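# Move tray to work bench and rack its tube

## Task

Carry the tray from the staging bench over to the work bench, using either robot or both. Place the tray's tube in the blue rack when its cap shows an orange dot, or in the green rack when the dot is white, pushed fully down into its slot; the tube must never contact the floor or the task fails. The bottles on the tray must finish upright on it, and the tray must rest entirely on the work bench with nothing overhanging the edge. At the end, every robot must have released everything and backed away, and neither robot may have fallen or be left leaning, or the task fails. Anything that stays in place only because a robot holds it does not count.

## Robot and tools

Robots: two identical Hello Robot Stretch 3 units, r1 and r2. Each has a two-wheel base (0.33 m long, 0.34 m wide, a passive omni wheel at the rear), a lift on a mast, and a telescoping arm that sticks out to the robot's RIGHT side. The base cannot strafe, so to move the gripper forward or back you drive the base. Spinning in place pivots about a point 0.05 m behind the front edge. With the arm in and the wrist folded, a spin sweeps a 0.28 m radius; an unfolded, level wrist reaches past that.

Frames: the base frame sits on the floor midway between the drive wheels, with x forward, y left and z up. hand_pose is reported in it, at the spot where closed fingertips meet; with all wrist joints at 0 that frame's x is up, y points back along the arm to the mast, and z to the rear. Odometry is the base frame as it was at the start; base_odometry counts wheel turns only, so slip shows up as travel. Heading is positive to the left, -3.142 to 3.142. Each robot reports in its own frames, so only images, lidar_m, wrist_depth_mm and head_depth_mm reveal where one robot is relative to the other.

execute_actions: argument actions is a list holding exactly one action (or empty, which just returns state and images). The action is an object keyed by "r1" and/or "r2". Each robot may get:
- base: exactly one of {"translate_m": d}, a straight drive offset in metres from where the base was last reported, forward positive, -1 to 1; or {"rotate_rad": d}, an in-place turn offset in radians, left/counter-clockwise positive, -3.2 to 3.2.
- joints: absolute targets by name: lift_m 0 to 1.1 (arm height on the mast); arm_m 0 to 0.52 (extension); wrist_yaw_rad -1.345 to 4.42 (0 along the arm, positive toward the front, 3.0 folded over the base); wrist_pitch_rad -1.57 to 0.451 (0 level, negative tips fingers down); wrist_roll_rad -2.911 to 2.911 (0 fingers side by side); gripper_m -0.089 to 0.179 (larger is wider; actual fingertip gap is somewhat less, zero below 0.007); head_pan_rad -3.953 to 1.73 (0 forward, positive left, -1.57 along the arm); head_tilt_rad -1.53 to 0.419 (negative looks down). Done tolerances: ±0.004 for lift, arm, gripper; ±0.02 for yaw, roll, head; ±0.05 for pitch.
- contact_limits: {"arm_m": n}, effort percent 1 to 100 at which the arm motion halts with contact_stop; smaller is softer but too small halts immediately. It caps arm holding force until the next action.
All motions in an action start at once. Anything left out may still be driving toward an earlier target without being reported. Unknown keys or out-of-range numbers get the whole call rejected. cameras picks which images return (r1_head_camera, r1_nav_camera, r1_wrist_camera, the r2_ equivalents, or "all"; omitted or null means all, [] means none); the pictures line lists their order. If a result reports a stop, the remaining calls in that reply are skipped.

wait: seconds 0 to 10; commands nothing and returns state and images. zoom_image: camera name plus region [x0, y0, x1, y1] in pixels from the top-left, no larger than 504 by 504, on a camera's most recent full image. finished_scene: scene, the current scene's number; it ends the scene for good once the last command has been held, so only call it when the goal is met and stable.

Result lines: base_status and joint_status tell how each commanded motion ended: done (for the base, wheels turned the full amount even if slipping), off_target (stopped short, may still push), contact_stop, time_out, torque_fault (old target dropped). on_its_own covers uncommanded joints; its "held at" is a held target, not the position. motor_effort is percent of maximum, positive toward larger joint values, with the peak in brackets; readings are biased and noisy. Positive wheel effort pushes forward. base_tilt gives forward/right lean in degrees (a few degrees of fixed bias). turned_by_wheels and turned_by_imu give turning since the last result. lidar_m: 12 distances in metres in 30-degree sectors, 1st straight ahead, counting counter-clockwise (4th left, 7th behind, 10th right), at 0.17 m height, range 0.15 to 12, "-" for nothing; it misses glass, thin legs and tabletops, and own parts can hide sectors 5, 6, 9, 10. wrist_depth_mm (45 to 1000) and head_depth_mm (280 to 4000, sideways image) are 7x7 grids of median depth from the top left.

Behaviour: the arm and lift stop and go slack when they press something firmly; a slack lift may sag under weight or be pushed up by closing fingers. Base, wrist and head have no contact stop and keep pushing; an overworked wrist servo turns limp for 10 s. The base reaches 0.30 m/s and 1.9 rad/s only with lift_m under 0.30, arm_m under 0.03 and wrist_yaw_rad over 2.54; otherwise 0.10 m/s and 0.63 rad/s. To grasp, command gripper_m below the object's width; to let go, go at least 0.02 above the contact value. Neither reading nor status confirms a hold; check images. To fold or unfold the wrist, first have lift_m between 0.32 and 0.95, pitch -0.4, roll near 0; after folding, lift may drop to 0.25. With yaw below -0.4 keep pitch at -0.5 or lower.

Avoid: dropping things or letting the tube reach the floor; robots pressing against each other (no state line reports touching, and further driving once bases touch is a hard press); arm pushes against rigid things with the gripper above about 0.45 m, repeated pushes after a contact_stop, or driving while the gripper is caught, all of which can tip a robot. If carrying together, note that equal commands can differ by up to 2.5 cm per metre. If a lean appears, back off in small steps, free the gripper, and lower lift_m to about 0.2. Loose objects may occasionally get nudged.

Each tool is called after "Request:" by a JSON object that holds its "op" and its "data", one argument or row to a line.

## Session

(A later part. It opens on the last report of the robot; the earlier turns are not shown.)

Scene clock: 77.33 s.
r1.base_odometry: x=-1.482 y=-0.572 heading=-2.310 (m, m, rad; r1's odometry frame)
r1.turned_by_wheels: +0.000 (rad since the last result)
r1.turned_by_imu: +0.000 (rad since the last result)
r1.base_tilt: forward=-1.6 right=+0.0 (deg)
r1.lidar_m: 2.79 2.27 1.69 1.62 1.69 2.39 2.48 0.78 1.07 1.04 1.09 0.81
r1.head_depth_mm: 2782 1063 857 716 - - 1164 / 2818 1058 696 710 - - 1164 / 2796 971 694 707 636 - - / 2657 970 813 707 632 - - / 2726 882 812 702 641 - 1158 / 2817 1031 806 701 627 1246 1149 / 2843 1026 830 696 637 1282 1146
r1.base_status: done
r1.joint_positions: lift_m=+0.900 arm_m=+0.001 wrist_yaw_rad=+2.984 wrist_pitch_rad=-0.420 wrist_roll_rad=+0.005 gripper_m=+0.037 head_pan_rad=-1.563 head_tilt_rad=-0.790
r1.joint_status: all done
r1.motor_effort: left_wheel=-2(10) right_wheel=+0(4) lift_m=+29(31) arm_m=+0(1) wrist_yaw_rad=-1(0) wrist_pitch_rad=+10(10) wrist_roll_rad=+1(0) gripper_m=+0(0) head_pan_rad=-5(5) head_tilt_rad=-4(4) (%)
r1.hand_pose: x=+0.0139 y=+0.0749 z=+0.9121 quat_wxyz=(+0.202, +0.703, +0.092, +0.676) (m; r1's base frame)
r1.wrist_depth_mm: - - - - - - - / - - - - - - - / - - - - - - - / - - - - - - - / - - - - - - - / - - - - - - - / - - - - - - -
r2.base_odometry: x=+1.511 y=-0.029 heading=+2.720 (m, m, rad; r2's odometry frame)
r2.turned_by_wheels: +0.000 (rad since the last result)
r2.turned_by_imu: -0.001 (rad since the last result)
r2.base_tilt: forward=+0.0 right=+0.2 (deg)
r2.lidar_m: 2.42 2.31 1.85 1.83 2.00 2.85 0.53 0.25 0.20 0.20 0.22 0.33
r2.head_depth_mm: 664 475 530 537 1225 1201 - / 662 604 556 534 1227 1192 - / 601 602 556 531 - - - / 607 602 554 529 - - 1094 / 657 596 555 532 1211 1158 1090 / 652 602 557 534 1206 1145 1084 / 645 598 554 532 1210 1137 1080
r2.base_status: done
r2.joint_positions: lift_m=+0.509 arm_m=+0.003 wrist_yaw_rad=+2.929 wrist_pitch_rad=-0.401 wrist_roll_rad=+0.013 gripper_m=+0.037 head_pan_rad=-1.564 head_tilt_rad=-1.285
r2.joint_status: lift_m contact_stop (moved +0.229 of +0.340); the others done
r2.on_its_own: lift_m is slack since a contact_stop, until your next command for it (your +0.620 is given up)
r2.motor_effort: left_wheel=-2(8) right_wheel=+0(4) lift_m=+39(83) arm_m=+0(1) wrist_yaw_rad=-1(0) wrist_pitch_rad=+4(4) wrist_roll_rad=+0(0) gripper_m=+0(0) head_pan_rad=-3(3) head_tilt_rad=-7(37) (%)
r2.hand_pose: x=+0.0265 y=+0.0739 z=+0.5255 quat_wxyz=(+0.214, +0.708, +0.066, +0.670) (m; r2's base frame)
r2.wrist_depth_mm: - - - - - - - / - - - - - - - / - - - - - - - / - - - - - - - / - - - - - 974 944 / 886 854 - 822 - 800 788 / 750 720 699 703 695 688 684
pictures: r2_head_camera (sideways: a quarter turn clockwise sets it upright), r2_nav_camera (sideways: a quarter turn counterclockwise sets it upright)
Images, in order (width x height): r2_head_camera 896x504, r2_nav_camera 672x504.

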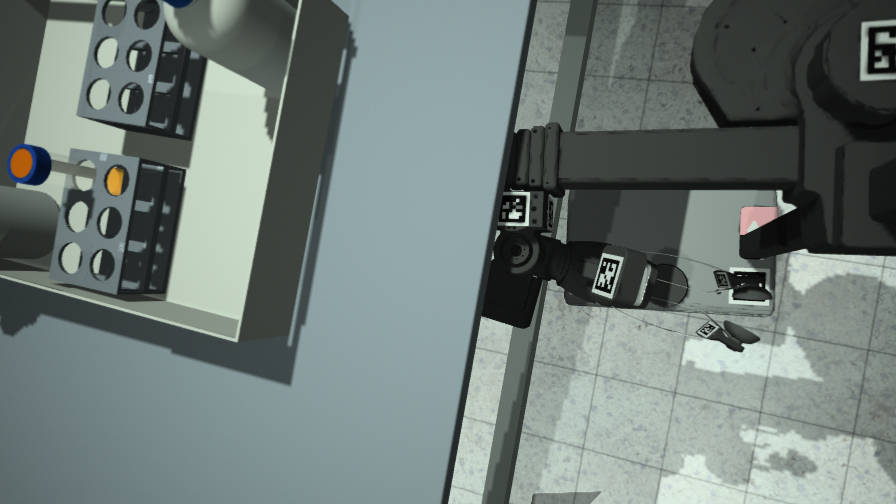

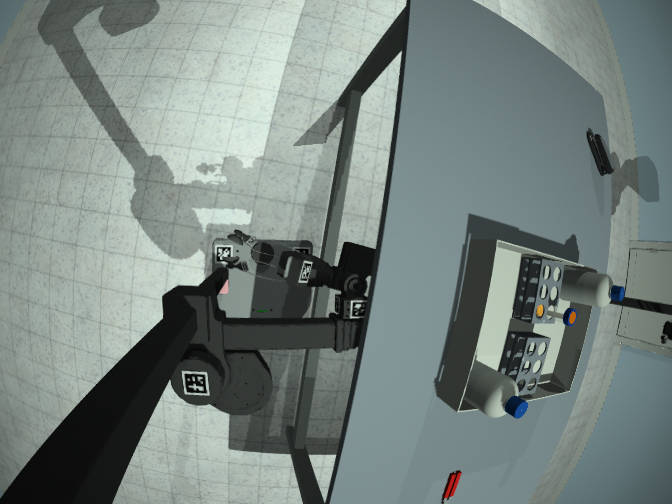

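Request:
{"op": "execute_actions", "data": {
  "actions": [
    {"r1":{"joints":{"wrist_yaw_rad":0.0}},"r2":{"joints":{"lift_m":0.44}}}
  ],
  "cameras": []
}}

Request:
{"op": "execute_actions", "data": {
  "actions": [
    {"r1":{"joints":{"wrist_pitch_rad":-1.5,"lift_m":1.08,"gripper_m":0.08}},"r2":{"base":{"rotate_rad":1.1}}}
  ],
  "cameras": []
}}

Request:
{"op": "execute_actions", "data": {
  "actions": [
    {"r2":{"joints":{"lift_m":0.93,"head_tilt_rad":-1.0}}}
  ],
  "cameras": ["r2_head_camera","r1_head_camera","r1_wrist_camera"]
}}

Scene clock: 86.80 s.
r1.base_odometry: x=-1.482 y=-0.572 heading=-2.310 (m, m, rad; r1's odometry frame)
r1.turned_by_wheels: +0.000 (rad since the last result)
r1.turned_by_imu: +0.000 (rad since the last result)
r1.base_tilt: forward=-1.6 right=+0.0 (deg)
r1.lidar_m: 2.79 2.28 1.69 1.62 1.70 2.39 2.48 0.78 1.07 1.04 1.09 0.81
r1.head_depth_mm: 2784 1066 854 716 - - - / 2803 1058 697 711 - - - / 2827 969 695 724 - - 1120 / 2673 972 815 721 - 1286 1135 / 2772 881 813 703 629 1294 1155 / 2833 1034 805 699 627 1295 1151 / 2837 1028 830 696 636 1284 1150
r1.base_status: not commanded
r1.joint_positions: lift_m=+0.900 arm_m=+0.001 wrist_yaw_rad=+0.002 wrist_pitch_rad=-0.420 wrist_roll_rad=+0.005 gripper_m=+0.037 head_pan_rad=-1.563 head_tilt_rad=-0.790
r1.joint_status: all done
r1.motor_effort: left_wheel=-1(2) right_wheel=+0(0) lift_m=+30(29) arm_m=-1(0) wrist_yaw_rad=-2(3) wrist_pitch_rad=+9(10) wrist_roll_rad=+0(0) gripper_m=+0(0) head_pan_rad=-5(5) head_tilt_rad=-3(4) (%)
r1.hand_pose: x=-0.0211 y=-0.3706 z=+0.9121 quat_wxyz=(+0.690, +0.148, -0.693, -0.147) (m; r1's base frame)
r1.wrist_depth_mm: - - - - - - - / 868 - 845 718 - - - / 598 609 555 570 369 691 679 / 463 475 394 390 390 513 526 / 378 379 400 392 399 412 415 / 316 321 336 329 349 342 343 / 275 276 278 286 282 291 291
r2.base_odometry: x=+1.511 y=-0.029 heading=+2.720 (m, m, rad; r2's odometry frame)
r2.turned_by_wheels: +0.000 (rad since the last result)
r2.turned_by_imu: +0.000 (rad since the last result)
r2.base_tilt: forward=+0.0 right=+0.4 (deg)
r2.lidar_m: 2.43 2.32 1.86 1.84 1.99 2.84 0.53 0.25 0.20 0.20 0.22 0.33
r2.head_depth_mm: 665 475 531 538 1228 1197 1103 / 664 604 556 533 1225 1196 - / 598 603 557 532 - - - / 607 603 555 531 - - 1092 / 657 596 556 533 1213 1158 1087 / 652 601 558 535 1208 1143 1081 / 647 597 554 533 1208 1139 1076
r2.base_status: not commanded
r2.joint_positions: lift_m=+0.440 arm_m=+0.003 wrist_yaw_rad=+2.929 wrist_pitch_rad=-0.402 wrist_roll_rad=+0.013 gripper_m=+0.037 head_pan_rad=-1.564 head_tilt_rad=-1.285
r2.joint_status: all done
r2.motor_effort: left_wheel=-2(2) right_wheel=+1(1) lift_m=+31(38) arm_m=+0(0) wrist_yaw_rad=-1(1) wrist_pitch_rad=+4(4) wrist_roll_rad=+0(0) gripper_m=+0(0) head_pan_rad=-3(3) head_tilt_rad=-7(7) (%)
r2.hand_pose: x=+0.0265 y=+0.0738 z=+0.4566 quat_wxyz=(+0.214, +0.708, +0.066, +0.670) (m; r2's base frame)
r2.wrist_depth_mm: - - - - - - - / - - - - - - - / - - - - - - - / - - - - - - - / 971 920 909 934 923 880 856 / 776 765 - 734 - 724 712 / 657 647 617 625 616 612 607
pictures: none
No camera images: the call's "cameras" was empty. Leave "cameras" out to get every camera's image.

Scene clock: 89.50 s.
r1.base_odometry: x=-1.482 y=-0.572 heading=-2.310 (m, m, rad; r1's odometry frame)
r1.turned_by_wheels: +0.000 (rad since the last result)
r1.turned_by_imu: +0.000 (rad since the last result)
r1.base_tilt: forward=-1.7 right=+0.0 (deg)
r1.lidar_m: 2.79 2.28 1.69 1.62 1.69 2.39 2.49 0.78 1.07 1.04 1.09 0.81
r1.head_depth_mm: - - - - - - 1132 / - - - - - - 1117 / - - - - - - 1114 / 2804 975 817 - - - 1131 / 2722 880 810 704 630 1299 1117 / 2795 1035 804 700 628 1289 1149 / 2840 1025 831 696 638 1288 1147
r1.base_status: not commanded
r1.joint_positions: lift_m=+1.080 arm_m=+0.001 wrist_yaw_rad=+0.002 wrist_pitch_rad=-1.495 wrist_roll_rad=+0.005 gripper_m=+0.080 head_pan_rad=-1.563 head_tilt_rad=-0.790
r1.joint_status: all done
r1.motor_effort: left_wheel=-2(1) right_wheel=+0(1) lift_m=+29(31) arm_m=-1(1) wrist_yaw_rad=-2(2) wrist_pitch_rad=-2(9) wrist_roll_rad=+0(0) gripper_m=+0(98) head_pan_rad=-5(4) head_tilt_rad=-4(5) (%)
r1.hand_pose: x=-0.0216 y=-0.1419 z=+0.9613 quat_wxyz=(+0.518, +0.480, -0.519, -0.482) (m; r1's base frame)
r1.wrist_depth_mm: - - - - - - - / - - - - - - 945 / - - - - - - - / - - - - - - - / - - - - - - - / - - - - - - - / - - - - - - -
r2.base_odometry: x=+1.511 y=-0.029 heading=-2.465 (m, m, rad; r2's odometry frame)
r2.turned_by_wheels: +1.099 (rad since the last result)
r2.turned_by_imu: +0.539 (rad since the last result)
r2.base_tilt: forward=+0.1 right=+0.2 (deg)
r2.lidar_m: 2.24 1.81 1.79 1.96 2.77 0.61 0.30 0.24 0.24 0.26 0.41 2.49
r2.head_depth_mm: 672 612 557 536 523 1060 1105 / 672 587 567 534 1239 1194 - / 667 614 569 545 - - - / 662 609 565 1304 - - 1092 / 657 605 575 1290 1226 1162 1092 / 649 601 1361 1289 1219 1148 1081 / 645 608 1345 1293 1212 1143 1076
r2.base_status: rotate_rad off_target (by the wheels' count: +1.0987 of +1.1000)
r2.joint_positions: lift_m=+0.440 arm_m=+0.003 wrist_yaw_rad=+2.929 wrist_pitch_rad=-0.402 wrist_roll_rad=+0.013 gripper_m=+0.037 head_pan_rad=-1.565 head_tilt_rad=-1.287
r2.joint_status: not commanded
r2.on_its_own: left_wheel is at rest, and its effort (-31) is outside its rest range (-18 to +18)
r2.motor_effort: left_wheel=-31(32) right_wheel=+15(23) lift_m=+34(34) arm_m=+0(1) wrist_yaw_rad=+0(1) wrist_pitch_rad=+4(4) wrist_roll_rad=+0(0) gripper_m=+1(1) head_pan_rad=-2(3) head_tilt_rad=-6(8) (%)
r2.hand_pose: x=+0.0266 y=+0.0736 z=+0.4564 quat_wxyz=(+0.215, +0.708, +0.066, +0.670) (m; r2's base frame)
r2.wrist_depth_mm: - - - - - - - / - - - - - - - / - - - - - - - / - - - - - - - / 965 929 917 939 915 870 851 / 781 769 - 747 - 717 717 / 654 644 626 632 617 618 609
pictures: none
No camera images: the call's "cameras" was empty. Leave "cameras" out to get every camera's image.

Scene clock: 90.93 s.
r1.base_odometry: x=-1.482 y=-0.572 heading=-2.310 (m, m, rad; r1's odometry frame)
r1.turned_by_wheels: +0.000 (rad since the last result)
r1.turned_by_imu: +0.000 (rad since the last result)
r1.base_tilt: forward=-1.7 right=+0.0 (deg)
r1.lidar_m: 2.79 2.26 1.69 1.62 1.70 2.39 2.48 0.78 1.07 1.04 1.09 0.81
r1.head_depth_mm: - - - - - - 1131 / - - - - - - 1117 / - - - - - - 1114 / 2800 972 815 - - - 1133 / 1265 881 812 703 630 1294 1121 / 2755 1031 805 700 627 1284 1149 / 2829 1025 831 696 638 1286 1145
r1.base_status: not commanded
r1.joint_positions: lift_m=+1.080 arm_m=+0.001 wrist_yaw_rad=+0.002 wrist_pitch_rad=-1.495 wrist_roll_rad=+0.005 gripper_m=+0.080 head_pan_rad=-1.563 head_tilt_rad=-0.790
r1.joint_status: not commanded
r1.motor_effort: left_wheel=-2(2) right_wheel=+0(1) lift_m=+29(30) arm_m=+0(0) wrist_yaw_rad=-2(2) wrist_pitch_rad=-2(2) wrist_roll_rad=+1(0) gripper_m=+0(0) head_pan_rad=-4(4) head_tilt_rad=-4(4) (%)
r1.hand_pose: x=-0.0216 y=-0.1419 z=+0.9613 quat_wxyz=(+0.518, +0.480, -0.519, -0.482) (m; r1's base frame)
r1.wrist_depth_mm: - - - - - - - / - - - - - - 937 / - - - - - - - / - - - - - - - / - - - - - - - / - - - - - - - / - - - - - - -
r2.base_odometry: x=+1.511 y=-0.029 heading=-2.465 (m, m, rad; r2's odometry frame)
r2.turned_by_wheels: +0.000 (rad since the last result)
r2.turned_by_imu: +0.000 (rad since the last result)
r2.base_tilt: forward=+0.2 right=+0.3 (deg)
r2.lidar_m: 2.24 1.81 1.80 1.96 2.77 0.61 0.30 0.24 0.24 0.26 0.40 2.50
r2.head_depth_mm: 2587 895 679 630 552 491 1077 / 2674 887 733 594 550 506 1037 / 2675 874 728 612 545 1181 - / 2628 867 723 620 563 1234 - / 2602 857 715 614 1288 1152 1062 / 2567 849 709 635 1274 1171 1061 / 2568 837 705 1159 1291 1166 1056
r2.base_status: not commanded
r2.joint_positions: lift_m=+0.520 arm_m=+0.003 wrist_yaw_rad=+2.929 wrist_pitch_rad=-0.402 wrist_roll_rad=+0.013 gripper_m=+0.037 head_pan_rad=-1.565 head_tilt_rad=-1.000
r2.joint_status: lift_m contact_stop (moved +0.079 of +0.490); the others done
r2.on_its_own: lift_m is slack since a contact_stop, until your next command for it (your +0.930 is given up); left_wheel is at rest, and its effort (-30) is outside its rest range (-18 to +18)
r2.motor_effort: left_wheel=-30(31) right_wheel=+10(15) lift_m=+39(83) arm_m=+0(1) wrist_yaw_rad=+0(0) wrist_pitch_rad=+4(4) wrist_roll_rad=+0(0) gripper_m=+0(0) head_pan_rad=-2(2) head_tilt_rad=+1(21) (%)
r2.hand_pose: x=+0.0266 y=+0.0738 z=+0.5359 quat_wxyz=(+0.215, +0.708, +0.066, +0.670) (m; r2's base frame)
r2.wrist_depth_mm: - - - - - - - / - - - - - - - / - - - - - - - / - - - - - - - / - - - - - 992 971 / 884 874 - 842 - 807 813 / 760 731 702 723 711 698 694
pictures: r1_head_camera (sideways: a quarter turn clockwise sets it upright), r1_wrist_camera, r2_head_camera (sideways: a quarter turn clockwise sets it upright)
Images, in order (width x height): r1_head_camera 896x504, r1_wrist_camera 644x364, r2_head_camera 896x504.

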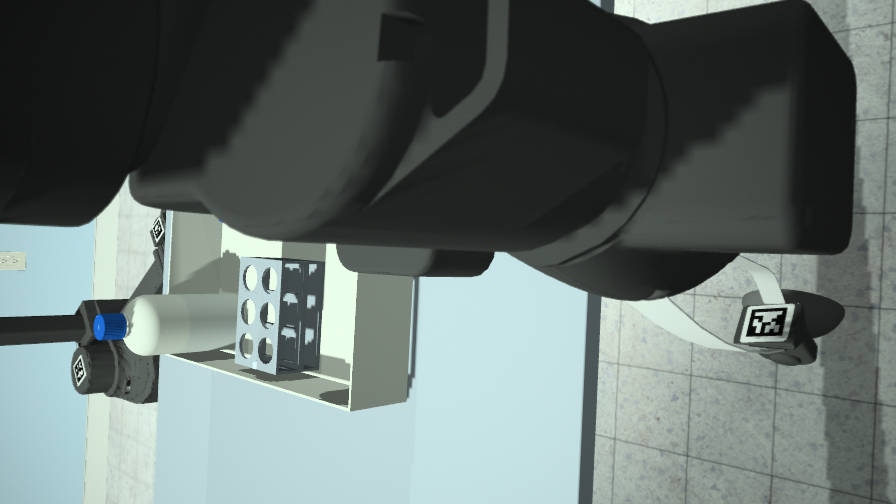

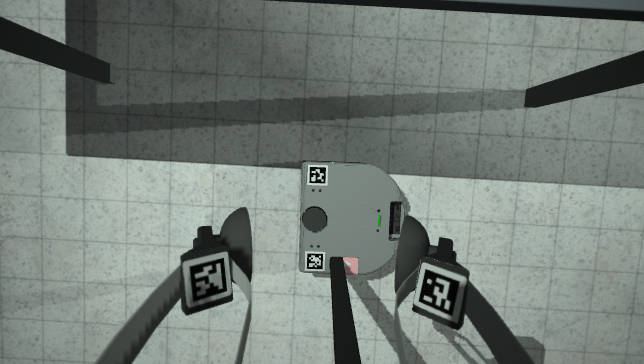

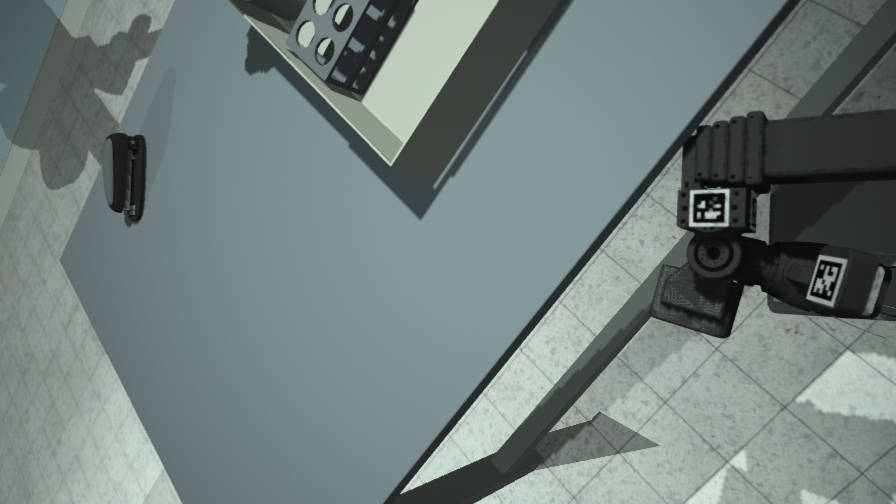

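Request:
{"op": "execute_actions", "data": {
  "actions": [
    {"r1":{"joints":{"wrist_roll_rad":1.57,"arm_m":0.38}},"r2":{"base":{"translate_m":0.2},"joints":{"lift_m":0.45}}}
  ],
  "cameras": ["r1_wrist_camera"]
}}

Request:
{"op": "execute_actions", "data": {
  "actions": [
    {"r2":{"joints":{"lift_m":0.93}}}
  ],
  "cameras": ["r2_head_camera"]
}}

Scene clock: 98.13 s.
r1.base_odometry: x=-1.482 y=-0.572 heading=-2.310 (m, m, rad; r1's odometry frame)
r1.turned_by_wheels: +0.000 (rad since the last result)
r1.turned_by_imu: +0.000 (rad since the last result)
r1.base_tilt: forward=-1.7 right=+0.0 (deg)
r1.lidar_m: 2.79 2.27 1.69 1.62 1.69 2.38 2.49 0.78 1.07 1.04 1.09 0.81
r1.head_depth_mm: 2768 1064 853 715 626 1312 1162 / 2936 1061 696 707 636 1303 1162 / 2862 968 692 709 634 1302 1158 / - 971 809 705 632 1295 1158 / 2762 879 812 703 629 1294 1151 / 2820 1033 805 698 627 1297 1149 / 2829 1026 830 696 636 1286 1147
r1.base_status: not commanded
r1.joint_positions: lift_m=+1.080 arm_m=+0.380 wrist_yaw_rad=+0.000 wrist_pitch_rad=-1.495 wrist_roll_rad=+1.565 gripper_m=+0.080 head_pan_rad=-1.563 head_tilt_rad=-0.790
r1.joint_status: all done
r1.motor_effort: left_wheel=-1(0) right_wheel=+1(0) lift_m=+29(29) arm_m=+2(3) wrist_yaw_rad=-1(2) wrist_pitch_rad=-2(2) wrist_roll_rad=+2(3) gripper_m=+0(0) head_pan_rad=-4(4) head_tilt_rad=-3(4) (%)
r1.hand_pose: x=-0.0215 y=-0.5197 z=+0.9612 quat_wxyz=(+0.002, +0.002, -0.733, -0.680) (m; r1's base frame)
r1.wrist_depth_mm: 356 349 342 336 332 323 974 / 335 182 214 343 341 334 - / 312 343 277 350 346 332 - / 388 367 371 364 350 - - / 388 355 377 365 358 - - / 383 359 387 377 372 - - / 365 345 348 392 382 - -
r2.base_odometry: x=+1.355 y=-0.154 heading=-2.465 (m, m, rad; r2's odometry frame)
r2.turned_by_wheels: +0.000 (rad since the last result)
r2.turned_by_imu: +0.003 (rad since the last result)
r2.base_tilt: forward=+0.1 right=+0.3 (deg)
r2.lidar_m: 2.08 1.69 1.67 1.83 2.82 0.90 0.46 0.37 0.36 0.40 0.62 4.24
r2.head_depth_mm: 2649 894 742 633 573 1209 1073 / 2693 884 735 628 1305 1177 1090 / 2658 874 730 635 1343 1105 - / 2638 865 721 660 1339 1225 - / 2616 858 716 1487 1285 1198 1064 / 2562 2078 745 1197 1319 1175 1060 / 2549 2062 1653 1492 1308 1168 1054
r2.base_status: done
r2.joint_positions: lift_m=+0.450 arm_m=+0.003 wrist_yaw_rad=+2.929 wrist_pitch_rad=-0.402 wrist_roll_rad=+0.013 gripper_m=+0.037 head_pan_rad=-1.565 head_tilt_rad=-1.000
r2.joint_status: all done
r2.motor_effort: left_wheel=-2(25) right_wheel=+0(10) lift_m=+31(37) arm_m=+0(0) wrist_yaw_rad=+0(0) wrist_pitch_rad=+4(4) wrist_roll_rad=+0(0) gripper_m=+0(0) head_pan_rad=-3(2) head_tilt_rad=+0(0) (%)
r2.hand_pose: x=+0.0266 y=+0.0738 z=+0.4665 quat_wxyz=(+0.215, +0.708, +0.066, +0.670) (m; r2's base frame)
r2.wrist_depth_mm: - - - - - - - / - - - - - - - / - - - - - - - / - - - - - - - / 994 947 940 952 921 897 865 / 793 775 - 756 - 743 724 / 677 662 623 640 637 633 624
pictures: r1_wrist_camera
Images, in order (width x height): r1_wrist_camera 644x364.

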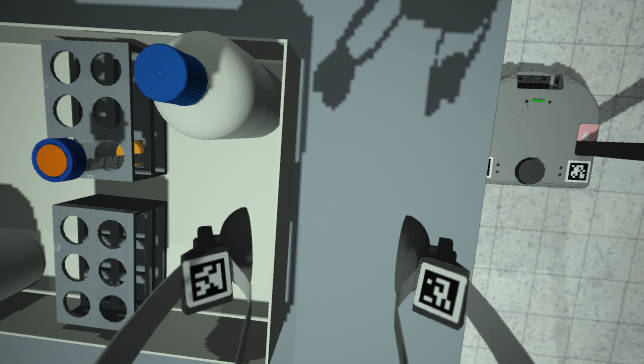

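Scene clock: 103.33 s.
r1.base_odometry: x=-1.482 y=-0.572 heading=-2.310 (m, m, rad; r1's odometry frame)
r1.turned_by_wheels: +0.000 (rad since the last result)
r1.turned_by_imu: +0.000 (rad since the last result)
r1.base_tilt: forward=-1.7 right=+0.0 (deg)
r1.lidar_m: 2.79 2.27 1.69 1.62 1.69 2.39 2.48 0.78 1.07 1.04 1.09 0.81
r1.head_depth_mm: 2805 1064 852 713 626 1310 1165 / 2930 1059 695 707 637 1305 1161 / 2855 966 693 709 634 1302 1158 / - 972 809 705 631 1301 1154 / 2795 881 812 702 631 1292 1153 / 2825 1033 805 699 627 1294 1148 / 2816 1028 830 695 636 1290 1144
r1.base_status: not commanded
r1.joint_positions: lift_m=+1.080 arm_m=+0.380 wrist_yaw_rad=+0.000 wrist_pitch_rad=-1.495 wrist_roll_rad=+1.565 gripper_m=+0.080 head_pan_rad=-1.563 head_tilt_rad=-0.790
r1.joint_status: not commanded
r1.motor_effort: left_wheel=-2(1) right_wheel=+1(0) lift_m=+29(30) arm_m=+2(3) wrist_yaw_rad=+0(1) wrist_pitch_rad=-2(2) wrist_roll_rad=+2(2) gripper_m=+0(1) head_pan_rad=-4(4) head_tilt_rad=-4(5) (%)
r1.hand_pose: x=-0.0215 y=-0.5197 z=+0.9612 quat_wxyz=(+0.002, +0.002, -0.733, -0.680) (m; r1's base frame)
r1.wrist_depth_mm: 352 347 346 336 332 327 - / 334 183 213 341 336 337 - / 318 332 276 351 344 338 - / 386 368 370 362 353 - - / 390 359 373 364 361 - - / 381 362 387 376 380 - - / 364 350 348 388 378 - -
r2.base_odometry: x=+1.355 y=-0.154 heading=-2.465 (m, m, rad; r2's odometry frame)
r2.turned_by_wheels: +0.000 (rad since the last result)
r2.turned_by_imu: +0.000 (rad since the last result)
r2.base_tilt: forward=+0.1 right=+0.2 (deg)
r2.lidar_m: 2.08 1.69 1.67 1.82 2.81 0.90 0.46 0.37 0.36 0.40 0.62 4.21
r2.head_depth_mm: 2644 895 779 - 566 1212 1066 / 2717 886 756 - 1330 1173 1095 / 2685 874 731 - 1312 1161 - / 2641 866 723 - - - - / 2624 856 723 - 1302 1208 - / 2568 2087 745 1425 1298 1179 1062 / 2554 2067 1651 1491 1313 1167 1058
r2.base_status: not commanded
r2.joint_positions: lift_m=+0.930 arm_m=+0.003 wrist_yaw_rad=+2.929 wrist_pitch_rad=-0.402 wrist_roll_rad=+0.013 gripper_m=+0.037 head_pan_rad=-1.565 head_tilt_rad=-1.000
r2.joint_status: all done
r2.motor_effort: left_wheel=-1(1) right_wheel=+0(0) lift_m=+48(51) arm_m=+0(0) wrist_yaw_rad=+0(1) wrist_pitch_rad=+4(4) wrist_roll_rad=+0(0) gripper_m=+1(0) head_pan_rad=-3(2) head_tilt_rad=+0(0) (%)
r2.hand_pose: x=+0.0266 y=+0.0738 z=+0.9460 quat_wxyz=(+0.215, +0.708, +0.066, +0.670) (m; r2's base frame)
r2.wrist_depth_mm: - - - - - - - / - - - - - - - / - - - - - - - / - - - - - - - / - - - - - - - / - - - - - - - / - - - - - - -
pictures: r2_head_camera (sideways: a quarter turn clockwise sets it upright)
Images, in order (width x height): r2_head_camera 896x504.

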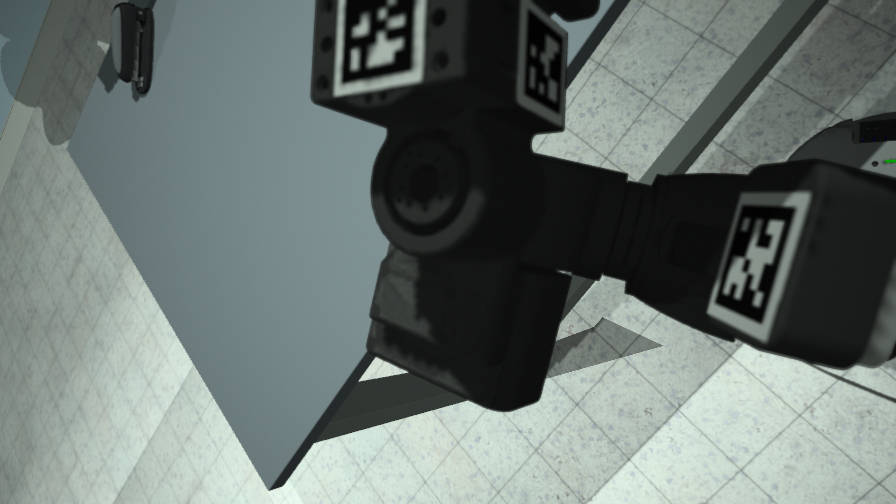

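Request:
{"op": "execute_actions", "data": {
  "actions": [
    {"r1":{"joints":{"arm_m":0.415}},"r2":{"base":{"rotate_rad":-0.7},"joints":{"wrist_yaw_rad":0}}}
  ],
  "cameras": []
}}

Request:
{"op": "execute_actions", "data": {
  "actions": [
    {"r1":{"joints":{"lift_m":1.0}},"r2":{"base":{"translate_m":-0.17},"joints":{"wrist_pitch_rad":-1.5,"lift_m":1.09,"gripper_m":0.07}}}
  ],
  "cameras": ["r1_wrist_camera"]
}}

Request:
{"op": "execute_actions", "data": {
  "actions": [
    {"r2":{"joints":{"arm_m":0.35}}}
  ],
  "cameras": ["r2_wrist_camera"]
}}

Scene clock: 116.17 s.
r1.base_odometry: x=-1.482 y=-0.572 heading=-2.310 (m, m, rad; r1's odometry frame)
r1.turned_by_wheels: +0.000 (rad since the last result)
r1.turned_by_imu: +0.000 (rad since the last result)
r1.base_tilt: forward=-1.6 right=+0.0 (deg)
r1.lidar_m: 2.80 2.27 1.69 1.62 1.69 2.39 2.47 0.78 1.07 1.04 1.09 0.81
r1.head_depth_mm: 2778 1066 854 713 626 1303 1165 / 2863 1056 695 706 637 1302 1156 / 2843 969 693 707 633 1303 1158 / 2880 973 812 705 631 1299 1158 / 2788 882 812 702 629 1294 1157 / 2816 1035 806 700 627 1289 1148 / 2835 1027 829 697 637 1283 1144
r1.base_status: not commanded
r1.joint_positions: lift_m=+1.080 arm_m=+0.415 wrist_yaw_rad=+0.000 wrist_pitch_rad=-1.495 wrist_roll_rad=+1.565 gripper_m=+0.080 head_pan_rad=-1.563 head_tilt_rad=-0.790
r1.joint_status: all done
r1.motor_effort: left_wheel=-1(1) right_wheel=+1(0) lift_m=+29(29) arm_m=+2(4) wrist_yaw_rad=-1(0) wrist_pitch_rad=-2(2) wrist_roll_rad=+2(2) gripper_m=+0(0) head_pan_rad=-5(4) head_tilt_rad=-3(4) (%)
r1.hand_pose: x=-0.0215 y=-0.5547 z=+0.9612 quat_wxyz=(+0.002, +0.002, -0.733, -0.680) (m; r1's base frame)
r1.wrist_depth_mm: 356 350 342 338 331 321 978 / 363 306 177 342 335 330 - / 379 311 354 348 342 341 - / 384 344 370 356 355 349 - / 394 326 373 370 363 361 - / 381 355 384 384 373 - - / 369 347 357 388 380 - -
r2.base_odometry: x=+1.355 y=-0.154 heading=+3.119 (m, m, rad; r2's odometry frame)
r2.turned_by_wheels: -0.700 (rad since the last result)
r2.turned_by_imu: -0.703 (rad since the last result)
r2.base_tilt: forward=+0.2 right=+0.3 (deg)
r2.lidar_m: 2.35 2.45 1.75 1.67 1.72 2.30 2.91 0.53 0.38 0.36 0.38 0.50
r2.head_depth_mm: 2644 822 595 - - 1180 1085 / 2624 853 731 - - 1172 1097 / 2562 847 760 - - 1175 - / 2446 789 757 - - 1170 - / 2534 855 700 615 1330 1165 1063 / 2573 848 709 610 1320 1153 1065 / 2551 840 703 605 1308 1148 1056
r2.base_status: done
r2.joint_positions: lift_m=+0.930 arm_m=+0.003 wrist_yaw_rad=+0.002 wrist_pitch_rad=-0.402 wrist_roll_rad=+0.013 gripper_m=+0.037 head_pan_rad=-1.565 head_tilt_rad=-1.000
r2.joint_status: all done
r2.motor_effort: left_wheel=+1(3) right_wheel=-1(4) lift_m=+48(48) arm_m=+0(0) wrist_yaw_rad=-3(5) wrist_pitch_rad=+4(4) wrist_roll_rad=+0(0) gripper_m=+0(0) head_pan_rad=-2(2) head_tilt_rad=+0(0) (%)
r2.hand_pose: x=-0.0210 y=-0.3739 z=+0.9460 quat_wxyz=(+0.689, +0.141, -0.697, -0.142) (m; r2's base frame)
r2.wrist_depth_mm: - - - - - - - / - - - - - - - / - 827 859 612 685 747 747 / 640 629 616 506 516 326 556 / 493 486 482 464 479 339 446 / 409 399 397 361 - 355 370 / 344 337 331 329 324 322 320
pictures: none
No camera images: the call's "cameras" was empty. Leave "cameras" out to get every camera's image.

Scene clock: 119.20 s.
r1.base_odometry: x=-1.482 y=-0.572 heading=-2.310 (m, m, rad; r1's odometry frame)
r1.turned_by_wheels: +0.000 (rad since the last result)
r1.turned_by_imu: +0.000 (rad since the last result)
r1.base_tilt: forward=-1.7 right=+0.1 (deg)
r1.lidar_m: 2.79 2.27 1.69 1.62 1.70 2.39 2.47 0.78 1.07 1.04 1.09 0.81
r1.head_depth_mm: 2864 1066 853 712 627 1308 1169 / 2883 989 697 707 636 1305 1164 / - 958 694 707 634 1302 1163 / 2725 952 813 703 632 1298 1156 / 2730 879 812 702 629 1292 1152 / 2848 1031 806 698 627 1288 1148 / 2831 1027 829 697 636 1280 1143
r1.base_status: not commanded
r1.joint_positions: lift_m=+1.000 arm_m=+0.415 wrist_yaw_rad=+0.000 wrist_pitch_rad=-1.495 wrist_roll_rad=+1.565 gripper_m=+0.080 head_pan_rad=-1.563 head_tilt_rad=-0.790
r1.joint_status: all done
r1.motor_effort: left_wheel=-1(1) right_wheel=+0(0) lift_m=+24(27) arm_m=+2(2) wrist_yaw_rad=+0(1) wrist_pitch_rad=-2(2) wrist_roll_rad=+2(2) gripper_m=+1(0) head_pan_rad=-5(4) head_tilt_rad=-3(4) (%)
r1.hand_pose: x=-0.0215 y=-0.5547 z=+0.8815 quat_wxyz=(+0.002, +0.002, -0.733, -0.680) (m; r1's base frame)
r1.wrist_depth_mm: 218 97 130 257 258 252 247 / 223 108 133 263 263 254 255 / 231 253 148 271 266 263 260 / 236 285 285 280 276 267 917 / 269 295 292 287 283 274 - / 281 279 298 293 289 282 - / 256 309 306 301 294 288 -
r2.base_odometry: x=+1.525 y=-0.158 heading=+3.119 (m, m, rad; r2's odometry frame)
r2.turned_by_wheels: +0.000 (rad since the last result)
r2.turned_by_imu: -0.001 (rad since the last result)
r2.base_tilt: forward=+0.0 right=+0.4 (deg)
r2.lidar_m: 2.52 2.43 1.74 1.67 1.72 2.30 2.74 0.54 0.39 0.37 0.38 0.51
r2.head_depth_mm: - - - 622 1341 1190 1084 / - - - - - 1182 1101 / - - - - - 1181 - / 2566 848 - - - 1171 - / 999 777 670 620 1353 1182 1063 / 983 750 671 610 1318 1176 1059 / 2543 843 673 606 1310 1164 1050
r2.base_status: done
r2.joint_positions: lift_m=+1.090 arm_m=+0.003 wrist_yaw_rad=+0.002 wrist_pitch_rad=-1.496 wrist_roll_rad=+0.013 gripper_m=+0.070 head_pan_rad=-1.565 head_tilt_rad=-1.000
r2.joint_status: all done
r2.motor_effort: left_wheel=+0(3) right_wheel=-1(4) lift_m=+48(50) arm_m=+0(0) wrist_yaw_rad=-3(3) wrist_pitch_rad=-2(3) wrist_roll_rad=+0(0) gripper_m=-1(79) head_pan_rad=-3(2) head_tilt_rad=+0(0) (%)
r2.hand_pose: x=-0.0216 y=-0.1426 z=+0.9711 quat_wxyz=(+0.516, +0.478, -0.521, -0.484) (m; r2's base frame)
r2.wrist_depth_mm: 376 371 371 366 362 379 779 / - - - - - - - / - - - - - - - / - - - - - - - / - - - - - - - / - - - - - - - / - - - - - - -
pictures: r1_wrist_camera
Images, in order (width x height): r1_wrist_camera 644x364.

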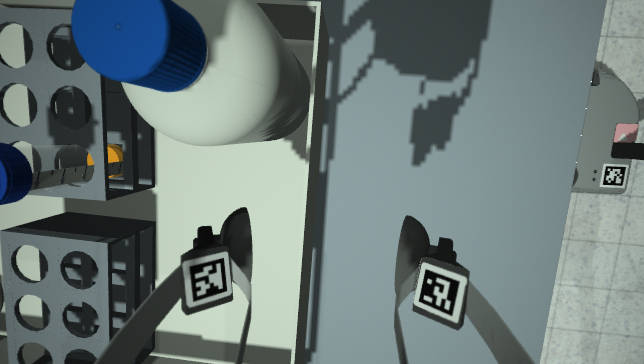

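Scene clock: 122.97 s.
r1.base_odometry: x=-1.482 y=-0.572 heading=-2.310 (m, m, rad; r1's odometry frame)
r1.turned_by_wheels: +0.000 (rad since the last result)
r1.turned_by_imu: +0.000 (rad since the last result)
r1.base_tilt: forward=-1.6 right=-0.1 (deg)
r1.lidar_m: 2.79 2.27 1.69 1.62 1.69 2.39 2.48 0.78 1.07 1.04 1.09 0.81
r1.head_depth_mm: 2864 1068 855 715 627 1313 1166 / 2861 991 696 705 636 1306 1161 / - 959 693 707 634 1301 1158 / 1436 956 816 704 632 1295 1153 / 2671 880 812 702 629 1293 1155 / 2832 1031 804 699 628 1288 1151 / 2849 1028 828 696 637 1288 1147
r1.base_status: not commanded
r1.joint_positions: lift_m=+1.000 arm_m=+0.415 wrist_yaw_rad=+0.000 wrist_pitch_rad=-1.495 wrist_roll_rad=+1.565 gripper_m=+0.080 head_pan_rad=-1.563 head_tilt_rad=-0.790
r1.joint_status: not commanded
r1.motor_effort: left_wheel=-2(2) right_wheel=+0(0) lift_m=+25(24) arm_m=+2(2) wrist_yaw_rad=-1(1) wrist_pitch_rad=-2(2) wrist_roll_rad=+2(2) gripper_m=+0(1) head_pan_rad=-5(4) head_tilt_rad=-5(4) (%)
r1.hand_pose: x=-0.0215 y=-0.5547 z=+0.8815 quat_wxyz=(+0.002, +0.002, -0.733, -0.680) (m; r1's base frame)
r1.wrist_depth_mm: 219 96 130 257 257 250 247 / 224 107 132 262 261 256 254 / 230 255 148 270 269 261 258 / 236 285 283 279 275 266 934 / 271 293 293 283 279 273 - / 278 279 298 290 291 282 - / 255 307 305 301 298 288 -
r2.base_odometry: x=+1.525 y=-0.158 heading=+3.119 (m, m, rad; r2's odometry frame)
r2.turned_by_wheels: +0.000 (rad since the last result)
r2.turned_by_imu: +0.000 (rad since the last result)
r2.base_tilt: forward=+0.1 right=+0.4 (deg)
r2.lidar_m: 2.52 2.44 1.74 1.67 1.72 2.30 2.74 0.54 0.39 0.37 0.38 0.51
r2.head_depth_mm: 2619 896 742 633 1360 1187 1086 / 2609 884 734 629 1351 1182 1097 / 2574 848 677 624 1342 1176 - / 2560 848 669 620 1333 1170 - / 1002 778 671 615 1327 1182 1064 / 979 748 671 611 1318 1179 1056 / 2546 840 674 606 1312 1169 1057
r2.base_status: not commanded
r2.joint_positions: lift_m=+1.090 arm_m=+0.350 wrist_yaw_rad=+0.000 wrist_pitch_rad=-1.497 wrist_roll_rad=+0.013 gripper_m=+0.070 head_pan_rad=-1.565 head_tilt_rad=-1.000
r2.joint_status: all done
r2.motor_effort: left_wheel=+1(0) right_wheel=-1(1) lift_m=+48(48) arm_m=+4(4) wrist_yaw_rad=-1(3) wrist_pitch_rad=-2(2) wrist_roll_rad=+0(0) gripper_m=+0(0) head_pan_rad=-2(2) head_tilt_rad=+0(0) (%)
r2.hand_pose: x=-0.0216 y=-0.4895 z=+0.9711 quat_wxyz=(+0.515, +0.478, -0.521, -0.485) (m; r2's base frame)
r2.wrist_depth_mm: 372 307 330 330 357 358 352 / 379 364 366 366 360 357 355 / 383 374 371 367 226 363 357 / 385 360 376 373 368 364 359 / 388 384 380 377 372 368 364 / 393 390 384 380 376 371 369 / 394 393 - 383 382 - -
pictures: r2_wrist_camera
Images, in order (width x height): r2_wrist_camera 644x364.

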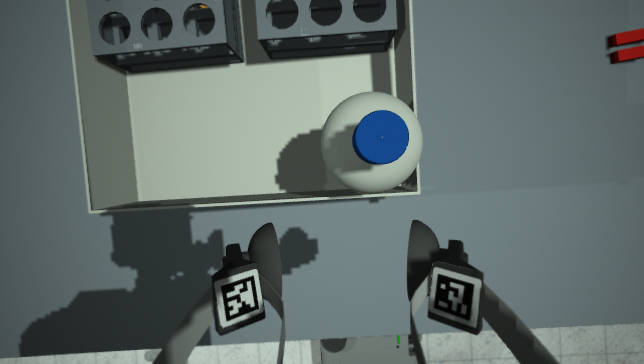

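Request:
{"op": "execute_actions", "data": {
  "actions": [
    {"r1":{"base":{"translate_m":-0.05},"joints":{"lift_m":1.09,"wrist_roll_rad":0,"wrist_pitch_rad":-1.2,"gripper_m":0.07}},"r2":{"base":{"translate_m":0.085},"joints":{"wrist_roll_rad":1.57,"arm_m":0.37,"gripper_m":0.08}}}
  ],
  "cameras": []
}}

Request:
{"op": "execute_actions", "data": {
  "actions": [
    {"r1":{"joints":{"arm_m":0.48}},"r2":{"joints":{"lift_m":1.02}}}
  ],
  "cameras": ["r1_wrist_camera","r2_wrist_camera"]
}}

Scene clock: 133.97 s.
r1.base_odometry: x=-1.449 y=-0.535 heading=-2.310 (m, m, rad; r1's odometry frame)
r1.turned_by_wheels: +0.000 (rad since the last result)
r1.turned_by_imu: +0.000 (rad since the last result)
r1.base_tilt: forward=-1.7 right=+0.0 (deg)
r1.lidar_m: 2.84 2.28 1.69 1.62 1.69 2.39 2.43 0.74 1.07 1.04 1.09 0.85
r1.head_depth_mm: 2793 1064 855 714 626 1309 1164 / 2790 1057 849 710 635 1304 1166 / 2891 966 690 707 633 1299 1159 / 1458 970 793 704 631 1298 1156 / 2821 937 809 702 629 1294 1151 / 2773 920 808 701 627 1296 1149 / 2832 1025 829 697 626 1283 1144
r1.base_status: done
r1.joint_positions: lift_m=+1.090 arm_m=+0.415 wrist_yaw_rad=+0.000 wrist_pitch_rad=-1.208 wrist_roll_rad=+0.007 gripper_m=+0.070 head_pan_rad=-1.563 head_tilt_rad=-0.790
r1.joint_status: all done
r1.motor_effort: left_wheel=-2(6) right_wheel=+0(3) lift_m=+29(31) arm_m=+2(2) wrist_yaw_rad=+0(1) wrist_pitch_rad=+4(7) wrist_roll_rad=-2(3) gripper_m=+1(53) head_pan_rad=-5(4) head_tilt_rad=-5(3) (%)
r1.hand_pose: x=-0.0216 y=-0.6281 z=+0.9805 quat_wxyz=(+0.580, +0.400, -0.584, -0.403) (m; r1's base frame)
r1.wrist_depth_mm: 432 413 434 436 437 435 447 / 418 390 415 418 419 424 425 / 400 346 363 344 394 402 407 / 391 374 387 386 371 395 395 / 379 373 382 374 345 383 387 / 366 366 362 367 - 369 370 / 353 356 358 358 355 357 357
r2.base_odometry: x=+1.440 y=-0.156 heading=+3.119 (m, m, rad; r2's odometry frame)
r2.turned_by_wheels: +0.000 (rad since the last result)
r2.turned_by_imu: +0.001 (rad since the last result)
r2.base_tilt: forward=-0.1 right=+0.4 (deg)
r2.lidar_m: 2.44 2.44 1.75 1.67 1.72 2.31 2.82 0.54 0.38 0.37 0.38 0.51
r2.head_depth_mm: 2638 894 740 633 1365 1186 1088 / 2619 861 644 630 1354 1184 1093 / 2582 846 667 624 1346 1171 - / 2552 761 675 619 1334 1173 - / 1298 754 669 614 1324 1167 1065 / 2563 849 693 609 1318 1158 1061 / 2516 837 704 606 1310 1149 1056
r2.base_status: done
r2.joint_positions: lift_m=+1.090 arm_m=+0.370 wrist_yaw_rad=+0.000 wrist_pitch_rad=-1.497 wrist_roll_rad=+1.563 gripper_m=+0.080 head_pan_rad=-1.565 head_tilt_rad=-1.000
r2.joint_status: all done
r2.motor_effort: left_wheel=+0(4) right_wheel=-1(3) lift_m=+48(48) arm_m=+3(5) wrist_yaw_rad=-1(2) wrist_pitch_rad=-2(2) wrist_roll_rad=+2(3) gripper_m=+0(46) head_pan_rad=-2(2) head_tilt_rad=+0(0) (%)
r2.hand_pose: x=-0.0215 y=-0.5093 z=+0.9711 quat_wxyz=(+0.003, +0.003, -0.732, -0.681) (m; r2's base frame)
r2.wrist_depth_mm: 383 370 360 338 342 335 - / 382 320 313 224 348 341 - / 398 349 369 363 354 349 - / 406 393 381 372 361 356 - / 406 343 383 375 374 362 - / 325 345 - 385 380 - - / 299 362 356 366 388 377 -
pictures: none
No camera images: the call's "cameras" was empty. Leave "cameras" out to get every camera's image.

Scene clock: 135.60 s.
r1.base_odometry: x=-1.449 y=-0.535 heading=-2.310 (m, m, rad; r1's odometry frame)
r1.turned_by_wheels: +0.000 (rad since the last result)
r1.turned_by_imu: +0.000 (rad since the last result)
r1.base_tilt: forward=-1.6 right=+0.0 (deg)
r1.lidar_m: 2.84 2.27 1.69 1.62 1.68 2.40 2.43 0.74 1.07 1.04 1.08 0.85
r1.head_depth_mm: 2773 1065 853 715 625 1309 1165 / 2786 1060 850 712 636 1305 1162 / 2848 958 691 707 634 1300 1159 / 2717 954 794 704 632 1296 1157 / 2806 938 812 702 629 1294 1150 / 2794 916 807 700 626 1290 1150 / 2816 1027 829 696 625 1283 1145
r1.base_status: not commanded
r1.joint_positions: lift_m=+1.090 arm_m=+0.480 wrist_yaw_rad=+0.000 wrist_pitch_rad=-1.208 wrist_roll_rad=+0.006 gripper_m=+0.070 head_pan_rad=-1.563 head_tilt_rad=-0.790
r1.joint_status: all done
r1.motor_effort: left_wheel=-1(1) right_wheel=+0(0) lift_m=+30(30) arm_m=+2(1) wrist_yaw_rad=+0(0) wrist_pitch_rad=+4(4) wrist_roll_rad=-2(2) gripper_m=+1(1) head_pan_rad=-4(4) head_tilt_rad=-4(5) (%)
r1.hand_pose: x=-0.0216 y=-0.6932 z=+0.9805 quat_wxyz=(+0.580, +0.400, -0.583, -0.403) (m; r1's base frame)
r1.wrist_depth_mm: 434 291 372 397 428 439 439 / 417 385 410 414 419 423 419 / 406 377 403 397 409 411 408 / 390 335 365 332 380 394 400 / 381 349 374 372 377 380 381 / 364 358 368 362 - 375 374 / 352 344 358 352 233 357 360
r2.base_odometry: x=+1.440 y=-0.156 heading=+3.119 (m, m, rad; r2's odometry frame)
r2.turned_by_wheels: +0.000 (rad since the last result)
r2.turned_by_imu: +0.000 (rad since the last result)
r2.base_tilt: forward=+0.1 right=+0.3 (deg)
r2.lidar_m: 2.44 2.43 1.75 1.67 1.71 2.30 2.83 0.54 0.38 0.37 0.38 0.50
r2.head_depth_mm: 2622 891 741 633 1365 1190 1085 / 2629 861 644 629 1357 1183 1098 / 2544 845 668 624 1341 1177 - / - 761 668 618 1334 1171 - / 962 753 668 616 1325 1164 1065 / 2550 847 694 610 1317 1156 1060 / 2546 840 705 606 1304 1149 1055
r2.base_status: not commanded
r2.joint_positions: lift_m=+1.020 arm_m=+0.370 wrist_yaw_rad=+0.000 wrist_pitch_rad=-1.497 wrist_roll_rad=+1.563 gripper_m=+0.080 head_pan_rad=-1.565 head_tilt_rad=-1.000
r2.joint_status: all done
r2.motor_effort: left_wheel=+1(1) right_wheel=-1(1) lift_m=+31(45) arm_m=+4(4) wrist_yaw_rad=-1(1) wrist_pitch_rad=-2(2) wrist_roll_rad=+2(2) gripper_m=+0(0) head_pan_rad=-2(3) head_tilt_rad=+1(0) (%)
r2.hand_pose: x=-0.0215 y=-0.5093 z=+0.9017 quat_wxyz=(+0.003, +0.003, -0.732, -0.681) (m; r2's base frame)
r2.wrist_depth_mm: 249 241 117 158 277 269 935 / 279 274 155 180 282 274 961 / 317 275 302 292 287 280 - / 326 285 309 301 294 284 990 / 335 291 314 307 300 290 - / 272 270 - 314 308 293 - / 281 290 328 317 312 306 -
pictures: r1_wrist_camera, r2_wrist_camera
Images, in order (width x height): r1_wrist_camera 644x364, r2_wrist_camera 644x364.

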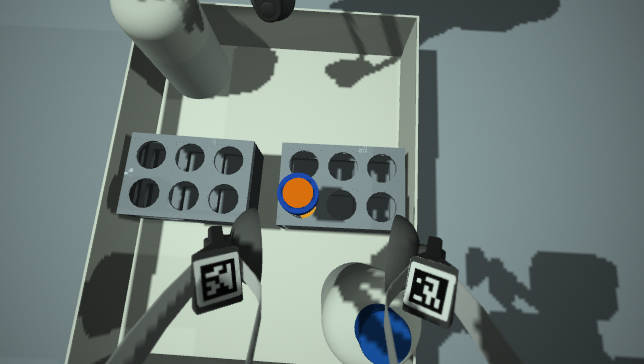

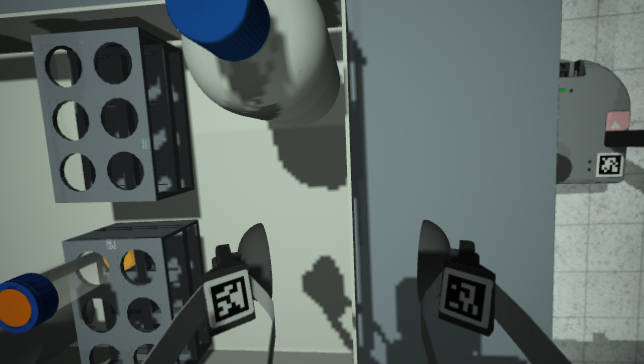

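Request:
{"op": "execute_actions", "data": {
  "actions": [
    {"r1":{"base":{"translate_m":0.02},"joints":{"arm_m":0.52,"lift_m":1.06,"wrist_pitch_rad":-1.15}},"r2":{"joints":{"lift_m":0.95}}}
  ],
  "cameras": ["r1_wrist_camera","r2_wrist_camera"]
}}

Scene clock: 141.80 s.
r1.base_odometry: x=-1.462 y=-0.549 heading=-2.310 (m, m, rad; r1's odometry frame)
r1.turned_by_wheels: +0.000 (rad since the last result)
r1.turned_by_imu: +0.000 (rad since the last result)
r1.base_tilt: forward=-1.7 right=+0.0 (deg)
r1.lidar_m: 2.82 2.27 1.69 1.62 1.69 2.39 2.45 0.76 1.07 1.04 1.09 0.83
r1.head_depth_mm: 2809 1064 856 714 625 1311 1164 / 2770 1061 828 709 637 1303 1159 / 2845 958 692 707 633 1304 1157 / 1484 949 812 704 633 1295 1156 / 2784 912 808 702 630 1294 1153 / 2827 996 796 698 626 1288 1146 / 2830 1024 829 697 625 1285 1142
r1.base_status: done
r1.joint_positions: lift_m=+1.060 arm_m=+0.520 wrist_yaw_rad=+0.000 wrist_pitch_rad=-1.159 wrist_roll_rad=+0.006 gripper_m=+0.070 head_pan_rad=-1.563 head_tilt_rad=-0.790
r1.joint_status: all done
r1.motor_effort: left_wheel=-2(3) right_wheel=+0(4) lift_m=+24(27) arm_m=+3(2) wrist_yaw_rad=-1(1) wrist_pitch_rad=+4(5) wrist_roll_rad=-2(2) gripper_m=+0(0) head_pan_rad=-4(4) head_tilt_rad=-4(5) (%)
r1.hand_pose: x=-0.0216 y=-0.7452 z=+0.9544 quat_wxyz=(+0.590, +0.386, -0.593, -0.389) (m; r1's base frame)
r1.wrist_depth_mm: 423 248 420 414 428 423 426 / 397 267 351 337 366 401 408 / 388 376 384 378 377 391 397 / 366 332 368 374 366 378 377 / 351 298 334 298 316 357 356 / 345 303 340 338 - 346 346 / 321 320 330 327 281 329 335
r2.base_odometry: x=+1.440 y=-0.156 heading=+3.119 (m, m, rad; r2's odometry frame)
r2.turned_by_wheels: +0.000 (rad since the last result)
r2.turned_by_imu: +0.000 (rad since the last result)
r2.base_tilt: forward=+0.1 right=+0.3 (deg)
r2.lidar_m: 2.44 2.44 1.75 1.67 1.72 2.31 2.82 0.54 0.38 0.37 0.38 0.50
r2.head_depth_mm: - 853 722 633 1355 1193 1090 / 2538 862 644 629 1358 1180 1096 / - 823 668 625 1342 1176 - / 2611 738 675 618 1333 1172 - / 1386 753 668 614 1329 1168 1064 / 2542 848 695 610 1323 1154 1056 / 2535 841 703 606 1311 1155 1053
r2.base_status: not commanded
r2.joint_positions: lift_m=+0.950 arm_m=+0.370 wrist_yaw_rad=+0.000 wrist_pitch_rad=-1.497 wrist_roll_rad=+1.563 gripper_m=+0.080 head_pan_rad=-1.565 head_tilt_rad=-1.000
r2.joint_status: all done
r2.motor_effort: left_wheel=+0(0) right_wheel=-1(1) lift_m=+31(31) arm_m=+4(4) wrist_yaw_rad=-1(1) wrist_pitch_rad=-1(2) wrist_roll_rad=+2(2) gripper_m=+1(1) head_pan_rad=-2(2) head_tilt_rad=+0(0) (%)
r2.hand_pose: x=-0.0215 y=-0.5093 z=+0.8317 quat_wxyz=(+0.003, +0.003, -0.732, -0.681) (m; r2's base frame)
r2.wrist_depth_mm: 173 83 85 141 211 205 201 / 206 95 96 181 215 210 205 / 182 235 231 224 219 213 208 / 218 239 235 228 224 218 212 / 233 246 240 232 229 221 217 / 194 248 - 237 235 225 221 / 198 239 252 244 239 233 225
pictures: r1_wrist_camera, r2_wrist_camera
Images, in order (width x height): r1_wrist_camera 644x364, r2_wrist_camera 644x364.

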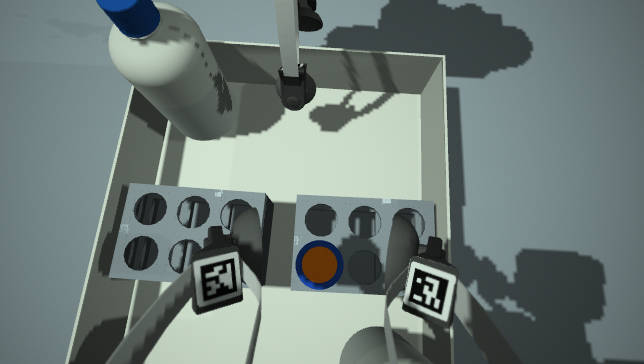

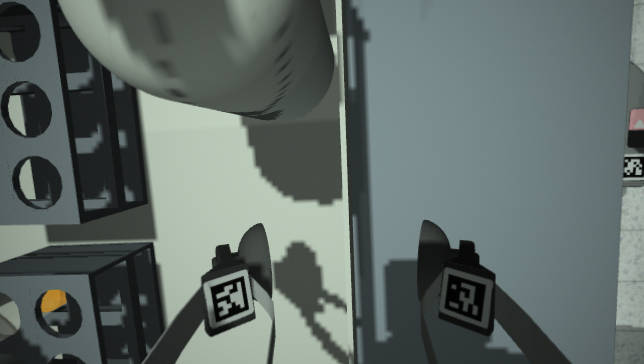

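Request:
{"op": "execute_actions", "data": {
  "actions": [
    {"r1":{"joints":{"lift_m":1.03}},"r2":{"joints":{"gripper_m":-0.03}}}
  ],
  "cameras": ["r1_wrist_camera","r2_wrist_camera"]
}}

Scene clock: 145.57 s.
r1.base_odometry: x=-1.462 y=-0.549 heading=-2.310 (m, m, rad; r1's odometry frame)
r1.turned_by_wheels: +0.000 (rad since the last result)
r1.turned_by_imu: +0.000 (rad since the last result)
r1.base_tilt: forward=-1.7 right=-0.1 (deg)
r1.lidar_m: 2.81 2.27 1.69 1.62 1.69 2.39 2.45 0.76 1.07 1.04 1.09 0.83
r1.head_depth_mm: 2788 1063 853 714 626 1308 1165 / 2802 1059 830 709 637 1304 1162 / 2804 968 690 708 633 1303 1162 / 1485 953 813 704 632 1296 1156 / 2771 911 812 700 629 1294 1154 / 2846 997 797 699 626 1287 1147 / 2833 1025 828 695 625 1288 1148
r1.base_status: not commanded
r1.joint_positions: lift_m=+1.030 arm_m=+0.520 wrist_yaw_rad=+0.000 wrist_pitch_rad=-1.159 wrist_roll_rad=+0.006 gripper_m=+0.070 head_pan_rad=-1.563 head_tilt_rad=-0.790
r1.joint_status: all done
r1.motor_effort: left_wheel=-2(1) right_wheel=+0(0) lift_m=+24(25) arm_m=+2(2) wrist_yaw_rad=-1(0) wrist_pitch_rad=+4(4) wrist_roll_rad=-2(2) gripper_m=+0(1) head_pan_rad=-5(4) head_tilt_rad=-4(5) (%)
r1.hand_pose: x=-0.0216 y=-0.7452 z=+0.9244 quat_wxyz=(+0.590, +0.386, -0.593, -0.389) (m; r1's base frame)
r1.wrist_depth_mm: 389 221 330 309 393 390 392 / 367 273 347 364 344 376 368 / 351 326 345 349 351 358 359 / 335 288 339 338 313 343 341 / 325 270 302 269 270 329 328 / 309 286 306 259 - 317 315 / 258 300 302 301 278 307 308
r2.base_odometry: x=+1.440 y=-0.156 heading=+3.119 (m, m, rad; r2's odometry frame)
r2.turned_by_wheels: +0.000 (rad since the last result)
r2.turned_by_imu: +0.000 (rad since the last result)
r2.base_tilt: forward=+0.0 right=+0.4 (deg)
r2.lidar_m: 2.44 2.45 1.75 1.67 1.71 2.31 2.83 0.54 0.38 0.37 0.38 0.50
r2.head_depth_mm: - 853 723 634 1365 1193 1087 / 2531 860 646 629 1352 1185 1096 / - 823 668 624 1341 1177 - / 2598 737 674 619 1334 1165 - / 1388 754 668 614 1323 1163 1066 / 2554 846 694 611 1318 1156 1059 / 2549 840 704 605 1304 1149 1054
r2.base_status: not commanded
r2.joint_positions: lift_m=+0.950 arm_m=+0.370 wrist_yaw_rad=+0.000 wrist_pitch_rad=-1.502 wrist_roll_rad=+1.563 gripper_m=-0.029 head_pan_rad=-1.565 head_tilt_rad=-1.000
r2.joint_status: all done
r2.motor_effort: left_wheel=+1(0) right_wheel=-1(1) lift_m=+34(33) arm_m=+4(4) wrist_yaw_rad=-1(1) wrist_pitch_rad=+0(2) wrist_roll_rad=+2(2) gripper_m=-13(88) head_pan_rad=-3(2) head_tilt_rad=+0(0) (%)
r2.hand_pose: x=-0.0215 y=-0.5080 z=+0.8316 quat_wxyz=(+0.003, +0.003, -0.731, -0.683) (m; r2's base frame)
r2.wrist_depth_mm: 171 83 85 143 212 206 201 / 177 94 97 171 215 209 205 / 209 232 229 224 220 214 209 / 216 236 235 228 224 218 213 / 233 245 240 232 228 222 218 / 192 248 244 - 231 227 222 / 197 251 251 243 239 231 227
pictures: r1_wrist_camera, r2_wrist_camera
Images, in order (width x height): r1_wrist_camera 644x364, r2_wrist_camera 644x364.

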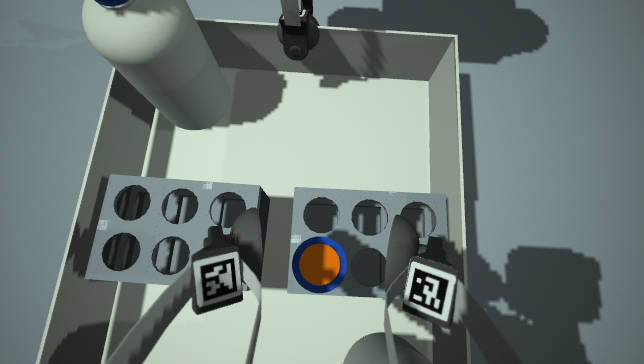

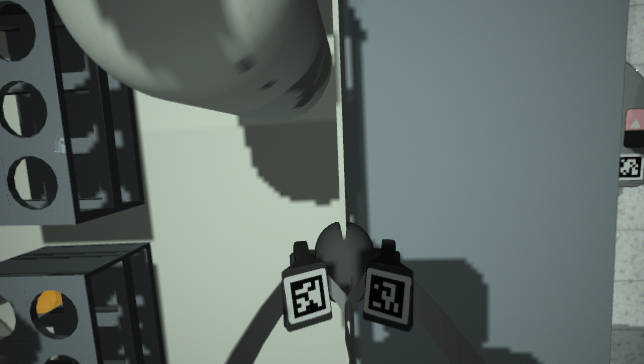

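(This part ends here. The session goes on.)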